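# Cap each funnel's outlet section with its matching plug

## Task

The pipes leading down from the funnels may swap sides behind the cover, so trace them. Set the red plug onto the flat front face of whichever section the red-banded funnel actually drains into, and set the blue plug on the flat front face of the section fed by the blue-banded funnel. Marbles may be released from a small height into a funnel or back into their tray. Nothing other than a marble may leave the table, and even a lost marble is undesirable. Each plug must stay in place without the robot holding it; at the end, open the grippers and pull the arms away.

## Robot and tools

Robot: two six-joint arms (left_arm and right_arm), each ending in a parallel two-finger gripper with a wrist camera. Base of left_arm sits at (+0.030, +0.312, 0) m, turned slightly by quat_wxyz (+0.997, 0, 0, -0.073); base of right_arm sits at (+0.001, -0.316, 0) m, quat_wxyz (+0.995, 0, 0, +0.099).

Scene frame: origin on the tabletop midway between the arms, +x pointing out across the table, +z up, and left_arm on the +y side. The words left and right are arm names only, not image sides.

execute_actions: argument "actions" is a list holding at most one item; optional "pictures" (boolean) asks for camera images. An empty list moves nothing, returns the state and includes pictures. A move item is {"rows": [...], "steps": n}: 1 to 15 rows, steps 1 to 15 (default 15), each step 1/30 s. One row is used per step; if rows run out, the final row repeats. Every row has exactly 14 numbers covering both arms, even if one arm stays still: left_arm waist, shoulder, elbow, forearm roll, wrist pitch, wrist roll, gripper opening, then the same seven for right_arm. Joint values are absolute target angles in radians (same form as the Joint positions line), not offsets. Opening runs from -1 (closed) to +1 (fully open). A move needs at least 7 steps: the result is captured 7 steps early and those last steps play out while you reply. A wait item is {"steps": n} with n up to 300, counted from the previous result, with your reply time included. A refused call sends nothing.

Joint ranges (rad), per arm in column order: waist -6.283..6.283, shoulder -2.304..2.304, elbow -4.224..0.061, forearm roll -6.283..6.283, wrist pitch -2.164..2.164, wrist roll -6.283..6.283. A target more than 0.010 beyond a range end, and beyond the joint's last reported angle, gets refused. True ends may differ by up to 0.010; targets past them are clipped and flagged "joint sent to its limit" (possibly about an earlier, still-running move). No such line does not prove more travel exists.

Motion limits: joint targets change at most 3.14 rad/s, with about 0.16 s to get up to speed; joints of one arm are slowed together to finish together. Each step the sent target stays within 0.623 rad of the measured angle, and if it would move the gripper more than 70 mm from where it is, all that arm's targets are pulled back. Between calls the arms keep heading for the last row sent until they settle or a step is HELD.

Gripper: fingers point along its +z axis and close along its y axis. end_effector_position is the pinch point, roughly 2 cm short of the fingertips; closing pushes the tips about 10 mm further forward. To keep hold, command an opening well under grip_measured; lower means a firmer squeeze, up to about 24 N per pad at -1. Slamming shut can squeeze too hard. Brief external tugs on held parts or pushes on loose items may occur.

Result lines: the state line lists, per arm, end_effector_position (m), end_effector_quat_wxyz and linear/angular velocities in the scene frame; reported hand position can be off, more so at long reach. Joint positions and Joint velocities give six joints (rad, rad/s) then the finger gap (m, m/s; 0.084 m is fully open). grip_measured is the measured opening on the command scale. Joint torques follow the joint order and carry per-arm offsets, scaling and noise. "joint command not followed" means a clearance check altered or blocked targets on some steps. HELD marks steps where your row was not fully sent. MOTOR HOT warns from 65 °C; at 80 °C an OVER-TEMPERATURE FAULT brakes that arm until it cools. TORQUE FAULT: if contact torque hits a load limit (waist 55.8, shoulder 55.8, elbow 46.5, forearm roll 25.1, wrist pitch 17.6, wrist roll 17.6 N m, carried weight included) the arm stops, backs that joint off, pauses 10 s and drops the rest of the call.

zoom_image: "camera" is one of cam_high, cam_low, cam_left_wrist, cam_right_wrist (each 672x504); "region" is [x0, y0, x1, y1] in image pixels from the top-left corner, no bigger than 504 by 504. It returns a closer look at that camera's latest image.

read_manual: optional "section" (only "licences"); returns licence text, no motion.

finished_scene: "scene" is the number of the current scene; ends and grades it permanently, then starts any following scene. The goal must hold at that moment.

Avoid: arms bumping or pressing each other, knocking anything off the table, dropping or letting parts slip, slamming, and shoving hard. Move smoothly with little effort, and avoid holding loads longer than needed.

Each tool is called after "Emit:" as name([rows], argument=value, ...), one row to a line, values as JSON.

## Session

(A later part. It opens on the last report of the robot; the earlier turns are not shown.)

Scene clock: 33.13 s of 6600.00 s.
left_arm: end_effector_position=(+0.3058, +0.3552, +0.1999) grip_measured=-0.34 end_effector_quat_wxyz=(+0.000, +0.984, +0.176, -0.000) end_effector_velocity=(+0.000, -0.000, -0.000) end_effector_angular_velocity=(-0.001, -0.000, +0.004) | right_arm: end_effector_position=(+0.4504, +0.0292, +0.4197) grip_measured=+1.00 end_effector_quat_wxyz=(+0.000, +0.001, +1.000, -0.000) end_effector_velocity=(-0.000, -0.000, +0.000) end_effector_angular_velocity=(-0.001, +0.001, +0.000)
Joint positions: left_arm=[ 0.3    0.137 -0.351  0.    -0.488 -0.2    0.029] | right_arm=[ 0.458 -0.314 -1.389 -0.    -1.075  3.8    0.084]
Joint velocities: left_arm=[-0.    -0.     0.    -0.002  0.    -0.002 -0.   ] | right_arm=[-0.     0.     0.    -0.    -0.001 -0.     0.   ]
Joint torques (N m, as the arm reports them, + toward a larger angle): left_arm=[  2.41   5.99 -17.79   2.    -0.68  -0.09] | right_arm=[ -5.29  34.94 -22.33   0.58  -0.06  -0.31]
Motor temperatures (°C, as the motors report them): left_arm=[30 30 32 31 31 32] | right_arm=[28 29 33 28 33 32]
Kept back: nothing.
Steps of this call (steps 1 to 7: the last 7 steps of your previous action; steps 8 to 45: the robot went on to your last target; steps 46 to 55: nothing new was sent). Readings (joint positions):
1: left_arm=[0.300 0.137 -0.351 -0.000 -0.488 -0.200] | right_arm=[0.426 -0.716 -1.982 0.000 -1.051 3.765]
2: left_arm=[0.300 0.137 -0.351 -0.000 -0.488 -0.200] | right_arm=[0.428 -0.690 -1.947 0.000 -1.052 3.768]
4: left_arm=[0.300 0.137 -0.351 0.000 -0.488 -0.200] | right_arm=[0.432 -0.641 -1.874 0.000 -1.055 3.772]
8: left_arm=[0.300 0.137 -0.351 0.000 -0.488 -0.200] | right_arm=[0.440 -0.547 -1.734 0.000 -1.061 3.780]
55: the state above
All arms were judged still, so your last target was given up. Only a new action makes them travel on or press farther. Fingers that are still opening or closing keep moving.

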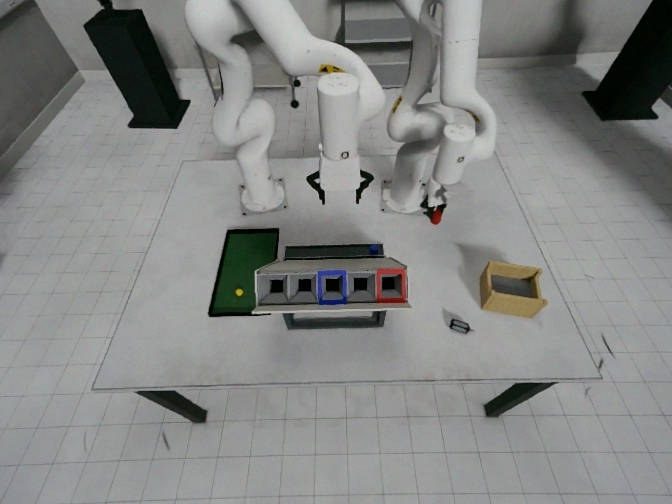

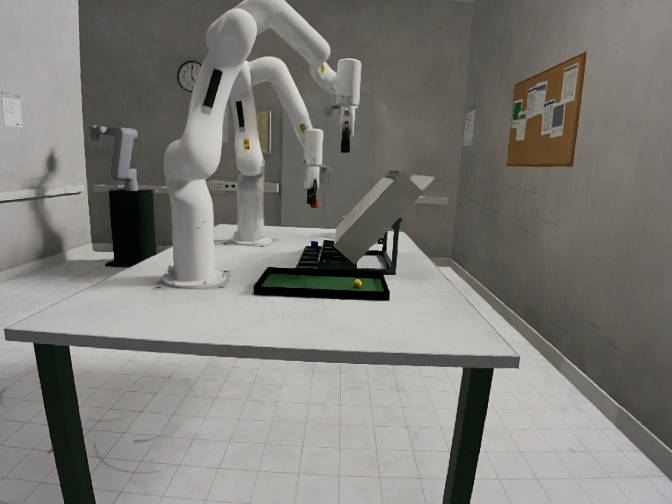

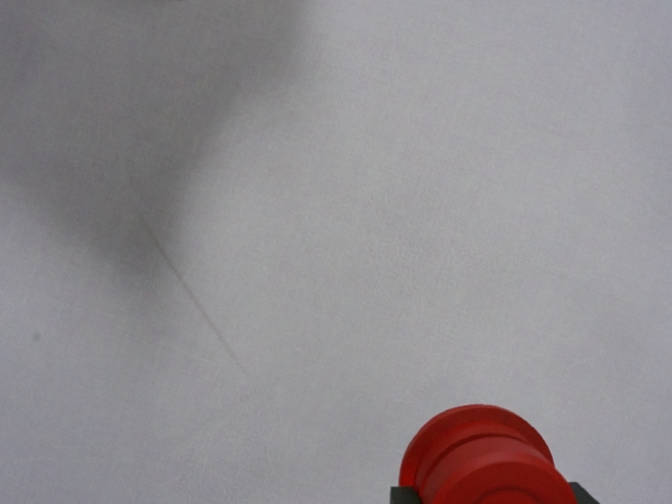

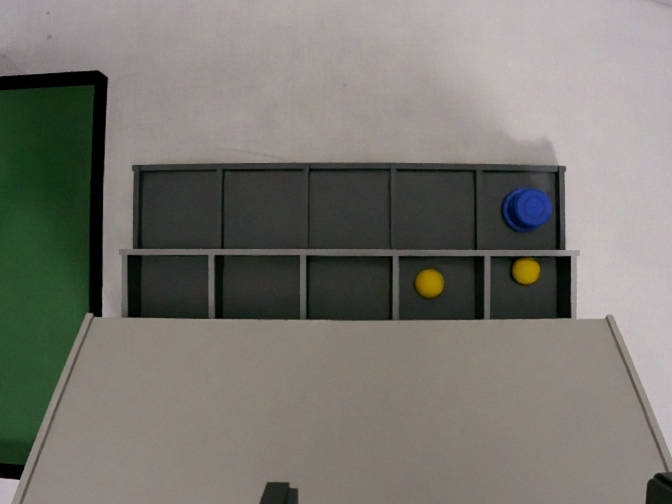

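Emit:
execute_actions([
  {"rows":[[0.3,0.137,-0.351,0,-0.488,-0.2,-1,-0.5,0.112,-0.925,0,-1.037,2.9,1]]},
])

Emit:
execute_actions([
  {"steps":20},
])

Emit:
execute_actions([
  {"rows":[[-0.525,-0.232,-0.581,0,-0.349,-0.67,-1,-0.5,0.112,-0.925,0,-1.037,2.9,1]]},
])

Emit:
execute_actions([
  {"steps":45},
])

Emit:
execute_actions([
  {"rows":[[-0.525,-0.519,-0.597,0,-0.078,-0.67,-1,-0.5,0.112,-0.925,0,-1.037,2.9,1]]},
])

Emit:
execute_actions([
  {"steps":25},
])

Emit:
execute_actions([
  {"rows":[[-0.525,-0.519,-0.597,0,-0.078,-0.67,0.3,-0.5,0.112,-0.925,0,-1.037,2.9,1]]},
])

Emit:
execute_actions([
  {"rows":[[-0.525,-0.232,-0.581,0,-0.349,-0.67,0.3,-0.5,0.112,-0.925,0,-1.037,2.9,1]]},
])

Emit:
execute_actions([
  {"steps":20},
], pictures=true)

Scene clock: 34.00 s of 6600.00 s.
left_arm: end_effector_position=(+0.3058, +0.3552, +0.1999) grip_measured=-0.34 end_effector_quat_wxyz=(+0.000, +0.984, +0.176, -0.000) end_effector_velocity=(-0.000, +0.000, +0.000) end_effector_angular_velocity=(+0.001, -0.000, -0.000) | right_arm: end_effector_position=(+0.4619, -0.0356, +0.4247) grip_measured=+1.00 end_effector_quat_wxyz=(+0.000, +0.001, +1.000, +0.000) end_effector_velocity=(+0.043, -0.325, +0.017) end_effector_angular_velocity=(-0.002, +0.002, +0.001)
Joint positions: left_arm=[ 0.3    0.137 -0.351 -0.    -0.488 -0.2    0.029] | right_arm=[ 0.35  -0.242 -1.311 -0.    -1.069  3.692  0.084]
Joint velocities: left_arm=[-0.     0.001  0.001  0.001 -0.    -0.001 -0.   ] | right_arm=[-0.556  0.34   0.374 -0.     0.031 -0.557 -0.   ]
Joint torques (N m, as the arm reports them, + toward a larger angle): left_arm=[  3.61   5.67 -17.86   1.86  -0.7   -0.09] | right_arm=[ -3.6   30.98 -22.36   0.74  -0.21  -0.49]
Motor temperatures (°C, as the motors report them): left_arm=[30 30 32 31 31 32] | right_arm=[28 29 33 28 33 32]
Steps of this call (steps 1 to 18: nothing new was sent; steps 19 to 26: the first 8 steps of this action). Readings (joint positions):
19: left_arm=[0.300 0.137 -0.351 -0.000 -0.488 -0.200] | right_arm=[0.458 -0.314 -1.389 0.000 -1.075 3.800]
20: left_arm=[0.300 0.137 -0.351 0.000 -0.488 -0.200] | right_arm=[0.455 -0.312 -1.386 0.000 -1.075 3.796]
22: left_arm=[0.300 0.137 -0.351 0.000 -0.488 -0.200] | right_arm=[0.427 -0.293 -1.364 0.000 -1.073 3.767]
26: the state above

Scene clock: 34.67 s of 6600.00 s.
left_arm: end_effector_position=(+0.3058, +0.3552, +0.1999) grip_measured=-0.34 end_effector_quat_wxyz=(+0.000, +0.984, +0.176, -0.000) end_effector_velocity=(+0.000, +0.000, +0.000) end_effector_angular_velocity=(+0.001, -0.000, +0.001) | right_arm: end_effector_position=(+0.4630, -0.2537, +0.4279) grip_measured=+1.00 end_effector_quat_wxyz=(+0.000, +0.009, +1.000, -0.000) end_effector_velocity=(-0.058, -0.321, -0.004) end_effector_angular_velocity=(-0.000, -0.000, -0.066)
Joint positions: left_arm=[ 0.3    0.137 -0.351  0.    -0.488 -0.2    0.029] | right_arm=[-0.063 -0.055 -1.107 -0.    -1.052  3.295  0.084]
Joint velocities: left_arm=[ 0.001 -0.    -0.001  0.001 -0.    -0.002  0.   ] | right_arm=[-0.666  0.255  0.277 -0.     0.023 -0.6    0.   ]
Joint torques (N m, as the arm reports them, + toward a larger angle): left_arm=[  3.03   6.07 -17.71   1.95  -0.7   -0.07] | right_arm=[ -3.76  25.07 -22.08   0.99  -0.15  -0.51]
Motor temperatures (°C, as the motors report them): left_arm=[30 30 32 31 31 32] | right_arm=[28 29 33 28 33 32]
Kept back: nothing.
Steps of this call (steps 1 to 7: the last 7 steps of your previous action; steps 8 to 20: the robot went on to your last target). Readings (joint positions):
1: left_arm=[0.300 0.137 -0.351 -0.000 -0.488 -0.200] | right_arm=[0.331 -0.231 -1.299 -0.000 -1.068 3.673]
2: left_arm=[0.300 0.137 -0.351 -0.000 -0.488 -0.200] | right_arm=[0.312 -0.220 -1.287 -0.000 -1.067 3.654]
4: left_arm=[0.300 0.137 -0.351 -0.000 -0.488 -0.200] | right_arm=[0.273 -0.198 -1.263 -0.000 -1.065 3.615]
8: left_arm=[0.300 0.137 -0.351 -0.000 -0.488 -0.200] | right_arm=[0.194 -0.158 -1.220 -0.000 -1.061 3.536]
20: the state above

Scene clock: 34.93 s of 6600.00 s.
left_arm: end_effector_position=(+0.3354, +0.3075, +0.1914) grip_measured=-0.34 end_effector_quat_wxyz=(+0.000, +0.988, +0.153, +0.000) end_effector_velocity=(+0.122, -0.288, -0.050) end_effector_angular_velocity=(-0.000, +0.003, -0.335) | right_arm: end_effector_position=(+0.4390, -0.3371, +0.4257) grip_measured=+1.00 end_effector_quat_wxyz=(+0.000, +0.018, +1.000, -0.000) end_effector_velocity=(-0.121, -0.302, -0.012) end_effector_angular_velocity=(+0.000, +0.000, -0.071)
Joint positions: left_arm=[ 0.13   0.04  -0.411  0.    -0.452 -0.323  0.029] | right_arm=[-0.245  0.015 -1.031 -0.    -1.046  3.13   0.084]
Joint velocities: left_arm=[-0.936 -0.474 -0.293 -0.001  0.177 -0.6   -0.   ] | right_arm=[-0.701  0.268  0.291  0.     0.024 -0.631  0.   ]
Joint torques (N m, as the arm reports them, + toward a larger angle): left_arm=[  4.09  14.33 -17.07   1.63  -0.54  -0.25] | right_arm=[ -7.74  21.74 -22.89   0.45  -0.24  -0.37]
Motor temperatures (°C, as the motors report them): left_arm=[30 30 32 31 31 32] | right_arm=[28 29 33 28 33 32]
Steps of this call (steps 1 to 8: the first 8 steps of this action). Readings (joint positions):
1: left_arm=[0.300 0.137 -0.351 0.000 -0.488 -0.200] | right_arm=[-0.085 -0.047 -1.098 -0.000 -1.051 3.275]
2: left_arm=[0.297 0.135 -0.352 0.000 -0.487 -0.203] | right_arm=[-0.108 -0.038 -1.088 -0.000 -1.050 3.254]
4: left_arm=[0.260 0.114 -0.366 0.000 -0.479 -0.232] | right_arm=[-0.153 -0.021 -1.070 -0.000 -1.049 3.214]
8: the state above

Scene clock: 36.43 s of 6600.00 s.
left_arm: end_effector_position=(+0.3250, +0.0784, +0.1500) grip_measured=-0.34 end_effector_quat_wxyz=(+0.000, +1.000, -0.000, -0.000) end_effector_velocity=(-0.000, +0.000, -0.001) end_effector_angular_velocity=(+0.001, +0.001, -0.003) | right_arm: end_effector_position=(+0.3828, -0.4352, +0.4195) grip_measured=+1.00 end_effector_quat_wxyz=(-0.000, +0.030, +1.000, -0.000) end_effector_velocity=(+0.000, +0.000, -0.000) end_effector_angular_velocity=(+0.000, +0.000, +0.001)
Joint positions: left_arm=[-0.525 -0.232 -0.581  0.    -0.349 -0.67   0.029] | right_arm=[-0.5    0.112 -0.925  0.    -1.037  2.9    0.084]
Joint velocities: left_arm=[-0.    -0.001  0.001  0.001 -0.     0.002 -0.   ] | right_arm=[ 0.001 -0.     0.     0.    -0.    -0.    -0.   ]
Joint torques (N m, as the arm reports them, + toward a larger angle): left_arm=[  3.67  18.59 -15.66   1.87  -0.68  -0.02] | right_arm=[ -5.8   16.78 -22.41   0.51  -0.05  -0.43]
Motor temperatures (°C, as the motors report them): left_arm=[30 30 32 31 31 32] | right_arm=[28 29 33 28 33 32]
Kept back: nothing.
Steps of this call (steps 1 to 7: the last 7 steps of your previous action; steps 8 to 45: the robot went on to your last target). Readings (joint positions):
1: left_arm=[0.099 0.025 -0.421 0.000 -0.446 -0.342] | right_arm=[-0.269 0.024 -1.021 -0.000 -1.045 3.109]
2: left_arm=[0.068 0.011 -0.430 0.000 -0.440 -0.360] | right_arm=[-0.292 0.033 -1.011 -0.000 -1.044 3.088]
4: left_arm=[0.007 -0.015 -0.446 0.000 -0.431 -0.393] | right_arm=[-0.340 0.051 -0.992 -0.000 -1.042 3.044]
8: left_arm=[-0.113 -0.064 -0.476 0.000 -0.412 -0.456] | right_arm=[-0.433 0.087 -0.953 -0.000 -1.039 2.961]
45: the state above
All arms were judged still, so your last target was given up. Only a new action makes them travel on or press farther. Fingers that are still opening or closing keep moving.

Scene clock: 36.70 s of 6600.00 s.
left_arm: end_effector_position=(+0.3273, +0.0765, +0.0913) grip_measured=-0.34 end_effector_quat_wxyz=(-0.000, +1.000, -0.000, -0.001) end_effector_velocity=(-0.007, +0.006, -0.314) end_effector_angular_velocity=(+0.006, +0.008, -0.000) | right_arm: end_effector_position=(+0.3828, -0.4352, +0.4195) grip_measured=+1.00 end_effector_quat_wxyz=(-0.000, +0.030, +1.000, -0.000) end_effector_velocity=(-0.000, -0.000, +0.000) end_effector_angular_velocity=(+0.000, +0.000, -0.000)
Joint positions: left_arm=[-0.525 -0.393 -0.59  -0.    -0.198 -0.67   0.029] | right_arm=[-0.5    0.112 -0.925  0.    -1.037  2.9    0.084]
Joint velocities: left_arm=[ 0.    -0.854 -0.044 -0.001  0.799  0.001 -0.   ] | right_arm=[-0.  0. -0.  0. -0.  0.  0.]
Joint torques (N m, as the arm reports them, + toward a larger angle): left_arm=[  2.76  28.7  -13.16   1.77  -0.82  -0.05] | right_arm=[ -5.62  17.5  -22.1    0.68  -0.14  -0.51]
Motor temperatures (°C, as the motors report them): left_arm=[30 30 32 31 31 32] | right_arm=[28 29 33 28 33 32]
Steps of this call (steps 1 to 8: the first 8 steps of this action). Readings (joint positions):
1: left_arm=[-0.525 -0.232 -0.581 -0.000 -0.349 -0.670] | right_arm=[-0.500 0.112 -0.925 0.000 -1.037 2.900]
2: left_arm=[-0.525 -0.235 -0.581 0.000 -0.345 -0.670] | right_arm=[-0.500 0.112 -0.925 0.000 -1.037 2.900]
4: left_arm=[-0.525 -0.270 -0.585 0.000 -0.310 -0.670] | right_arm=[-0.500 0.112 -0.925 0.000 -1.037 2.900]
8: the state above

Scene clock: 37.53 s of 6600.00 s.
left_arm: end_effector_position=(+0.3249, +0.0785, +0.0452) grip_measured=-0.34 end_effector_quat_wxyz=(+0.000, +1.000, -0.000, +0.000) end_effector_velocity=(-0.000, +0.000, -0.001) end_effector_angular_velocity=(+0.001, +0.001, -0.001) | right_arm: end_effector_position=(+0.3828, -0.4352, +0.4195) grip_measured=+1.00 end_effector_quat_wxyz=(-0.000, +0.030, +1.000, -0.000) end_effector_velocity=(+0.000, +0.001, +0.000) end_effector_angular_velocity=(-0.000, -0.001, +0.001)
Joint positions: left_arm=[-0.525 -0.519 -0.597  0.    -0.078 -0.67   0.029] | right_arm=[-0.5    0.112 -0.925  0.    -1.037  2.9    0.084]
Joint velocities: left_arm=[ 0.    -0.002 -0.    -0.     0.     0.002 -0.   ] | right_arm=[ 0.001  0.    -0.     0.     0.    -0.    -0.   ]
Joint torques (N m, as the arm reports them, + toward a larger angle): left_arm=[  3.21  24.61 -11.31   1.75  -0.68  -0.04] | right_arm=[ -4.76  16.1  -22.79   1.01  -0.09  -0.5 ]
Motor temperatures (°C, as the motors report them): left_arm=[30 30 32 31 31 32] | right_arm=[28 29 33 28 33 32]
Kept back: nothing.
Steps of this call (steps 1 to 7: the last 7 steps of your previous action; steps 8 to 25: the robot went on to your last target). Readings (joint positions):
1: left_arm=[-0.525 -0.420 -0.591 -0.000 -0.173 -0.670] | right_arm=[-0.500 0.112 -0.925 0.000 -1.037 2.900]
2: left_arm=[-0.525 -0.445 -0.592 -0.000 -0.150 -0.670] | right_arm=[-0.500 0.112 -0.925 -0.000 -1.037 2.900]
4: left_arm=[-0.525 -0.479 -0.594 -0.000 -0.118 -0.670] | right_arm=[-0.500 0.112 -0.925 -0.000 -1.037 2.900]
8: left_arm=[-0.525 -0.507 -0.596 -0.000 -0.089 -0.670] | right_arm=[-0.500 0.112 -0.925 0.000 -1.037 2.900]
25: the state above

Scene clock: 37.80 s of 6600.00 s.
left_arm: end_effector_position=(+0.3249, +0.0785, +0.0452) grip_measured=+0.26 end_effector_quat_wxyz=(+0.000, +1.000, -0.000, +0.000) end_effector_velocity=(-0.000, +0.000, +0.000) end_effector_angular_velocity=(+0.000, +0.000, -0.002) | right_arm: end_effector_position=(+0.3828, -0.4352, +0.4195) grip_measured=+1.00 end_effector_quat_wxyz=(-0.000, +0.030, +1.000, -0.000) end_effector_velocity=(+0.000, +0.000, -0.000) end_effector_angular_velocity=(+0.001, +0.000, +0.001)
Joint positions: left_arm=[-0.525 -0.519 -0.597  0.    -0.078 -0.67   0.055] | right_arm=[-0.5    0.112 -0.925 -0.    -1.037  2.9    0.084]
Joint velocities: left_arm=[ 0.     0.     0.001  0.001 -0.     0.001  0.021] | right_arm=[ 0.001 -0.    -0.     0.001 -0.    -0.     0.   ]
Joint torques (N m, as the arm reports them, + toward a larger angle): left_arm=[  4.01  24.3  -11.42   1.67  -0.76  -0.07] | right_arm=[ -5.37  15.62 -22.     1.    -0.03  -0.51]
Motor temperatures (°C, as the motors report them): left_arm=[30 30 32 31 31 32] | right_arm=[28 29 33 28 33 32]
Steps of this call (steps 1 to 8: the first 8 steps of this action). Readings (joint positions):
1: left_arm=[-0.525 -0.519 -0.597 0.000 -0.078 -0.670] | right_arm=[-0.500 0.112 -0.925 -0.000 -1.037 2.900]
2: left_arm=[-0.525 -0.519 -0.597 0.000 -0.078 -0.670] | right_arm=[-0.500 0.112 -0.925 0.000 -1.037 2.900]
4: left_arm=[-0.525 -0.519 -0.597 0.000 -0.078 -0.670] | right_arm=[-0.500 0.112 -0.925 -0.000 -1.037 2.900]
8: the state above

Scene clock: 38.30 s of 6600.00 s.
left_arm: end_effector_position=(+0.3284, +0.0757, +0.1043) grip_measured=+0.29 end_effector_quat_wxyz=(+0.001, +1.000, -0.000, +0.001) end_effector_velocity=(-0.002, +0.002, +0.315) end_effector_angular_velocity=(-0.005, -0.005, -0.000) | right_arm: end_effector_position=(+0.3828, -0.4352, +0.4195) grip_measured=+1.00 end_effector_quat_wxyz=(-0.000, +0.030, +1.000, -0.000) end_effector_velocity=(-0.000, -0.000, +0.000) end_effector_angular_velocity=(-0.000, +0.000, -0.001)
Joint positions: left_arm=[-0.525 -0.358 -0.589  0.    -0.228 -0.67   0.056] | right_arm=[-0.5    0.112 -0.925  0.    -1.037  2.9    0.084]
Joint velocities: left_arm=[ 0.     0.857  0.047 -0.001 -0.804  0.001  0.   ] | right_arm=[-0.001  0.     0.    -0.    -0.    -0.    -0.   ]
Joint torques (N m, as the arm reports them, + toward a larger angle): left_arm=[  3.44  15.15 -12.85   1.84  -0.46  -0.1 ] | right_arm=[ -5.43  16.04 -22.02   1.5   -0.06  -0.53]
Motor temperatures (°C, as the motors report them): left_arm=[30 30 32 31 31 32] | right_arm=[28 29 33 28 33 32]
Steps of this call (steps 1 to 7: the last 7 steps of your previous action; steps 8 to 15: the first 8 steps of this action). Readings (joint positions):
8: left_arm=[-0.525 -0.519 -0.597 0.000 -0.078 -0.670] | right_arm=[-0.500 0.112 -0.925 0.000 -1.037 2.900]
9: left_arm=[-0.525 -0.516 -0.597 0.000 -0.082 -0.670] | right_arm=[-0.500 0.112 -0.925 0.000 -1.037 2.900]
11: left_arm=[-0.525 -0.481 -0.593 -0.000 -0.117 -0.670] | right_arm=[-0.500 0.112 -0.925 -0.000 -1.037 2.900]
15: the state above

Scene clock: 38.97 s of 6600.00 s.
left_arm: end_effector_position=(+0.3249, +0.0784, +0.1499) grip_measured=+0.29 end_effector_quat_wxyz=(-0.000, +1.000, -0.000, -0.000) end_effector_velocity=(+0.000, -0.000, +0.001) end_effector_angular_velocity=(-0.001, -0.000, +0.001) | right_arm: end_effector_position=(+0.3828, -0.4352, +0.4195) grip_measured=+1.00 end_effector_quat_wxyz=(-0.000, +0.030, +1.000, -0.000) end_effector_velocity=(-0.000, -0.000, -0.000) end_effector_angular_velocity=(-0.000, +0.000, +0.000)
Joint positions: left_arm=[-0.525 -0.232 -0.581 -0.    -0.349 -0.67   0.056] | right_arm=[-0.5    0.112 -0.925 -0.    -1.037  2.9    0.084]
Joint velocities: left_arm=[-0.     0.003 -0.    -0.001 -0.002 -0.001 -0.   ] | right_arm=[-0. -0.  0. -0. -0.  0. -0.]
Joint torques (N m, as the arm reports them, + toward a larger angle): left_arm=[  3.59  18.66 -15.64   1.86  -0.68  -0.08] | right_arm=[ -4.13  16.12 -21.81   0.69  -0.09  -0.48]
Motor temperatures (°C, as the motors report them): left_arm=[30 30 32 31 31 32] | right_arm=[28 29 33 28 33 32]
Kept back: nothing.
Steps of this call (steps 1 to 7: the last 7 steps of your previous action; steps 8 to 20: the robot went on to your last target). Readings (joint positions):
1: left_arm=[-0.525 -0.331 -0.587 0.000 -0.254 -0.670] | right_arm=[-0.500 0.112 -0.925 -0.000 -1.037 2.900]
2: left_arm=[-0.525 -0.306 -0.586 0.000 -0.277 -0.670] | right_arm=[-0.500 0.112 -0.925 -0.000 -1.037 2.900]
4: left_arm=[-0.525 -0.272 -0.584 0.000 -0.309 -0.670] | right_arm=[-0.500 0.112 -0.925 -0.000 -1.037 2.900]
8: left_arm=[-0.525 -0.244 -0.582 -0.000 -0.338 -0.670] | right_arm=[-0.500 0.112 -0.925 0.000 -1.037 2.900]
20: the state above

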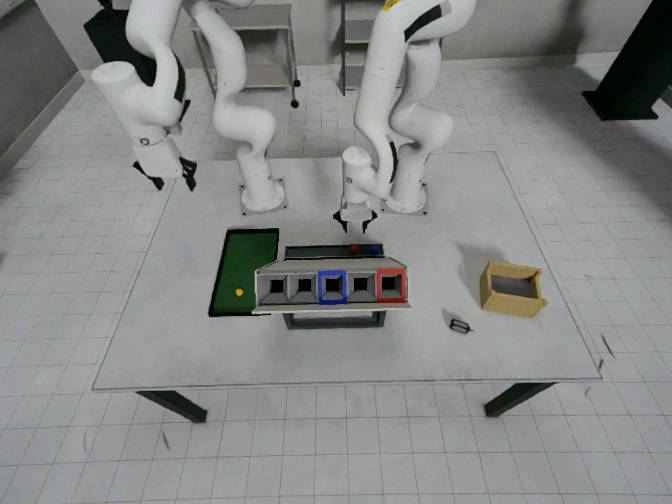

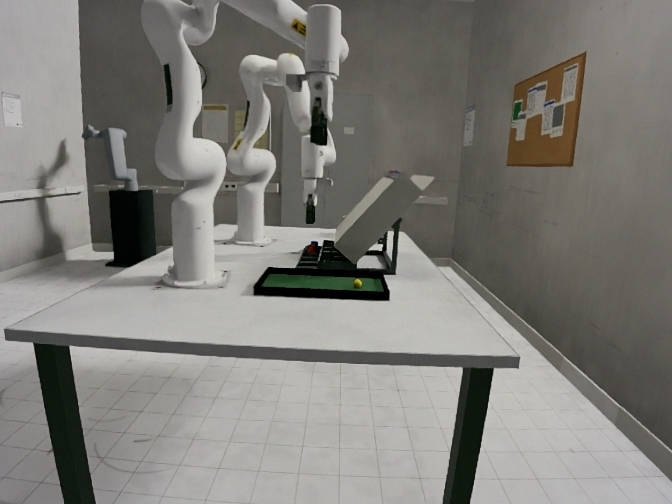

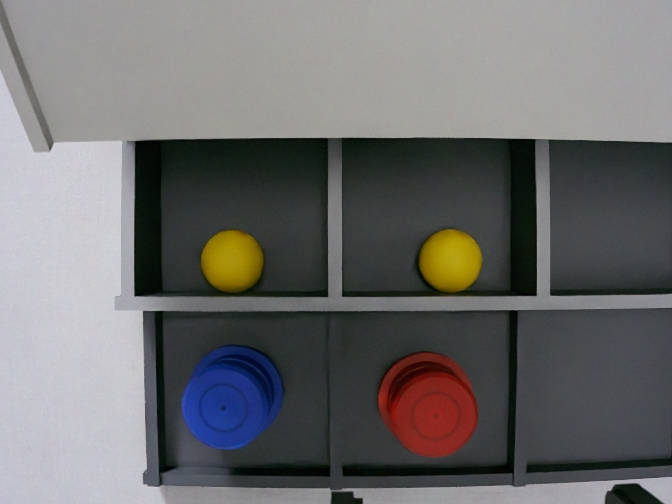

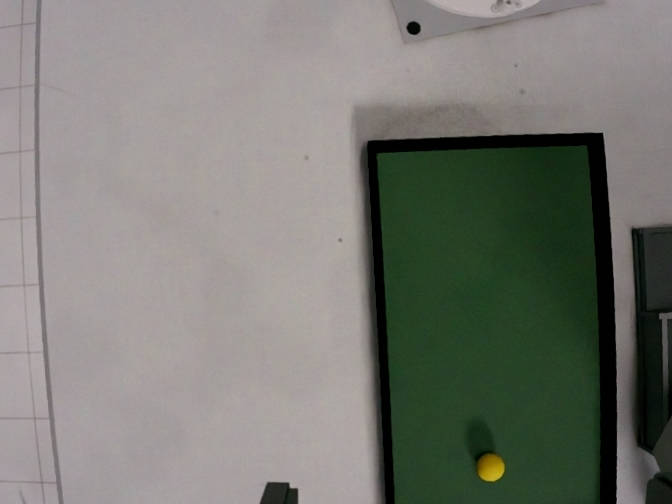

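Emit:
finished_scene(scene=2)

The scene is finished: the task was done.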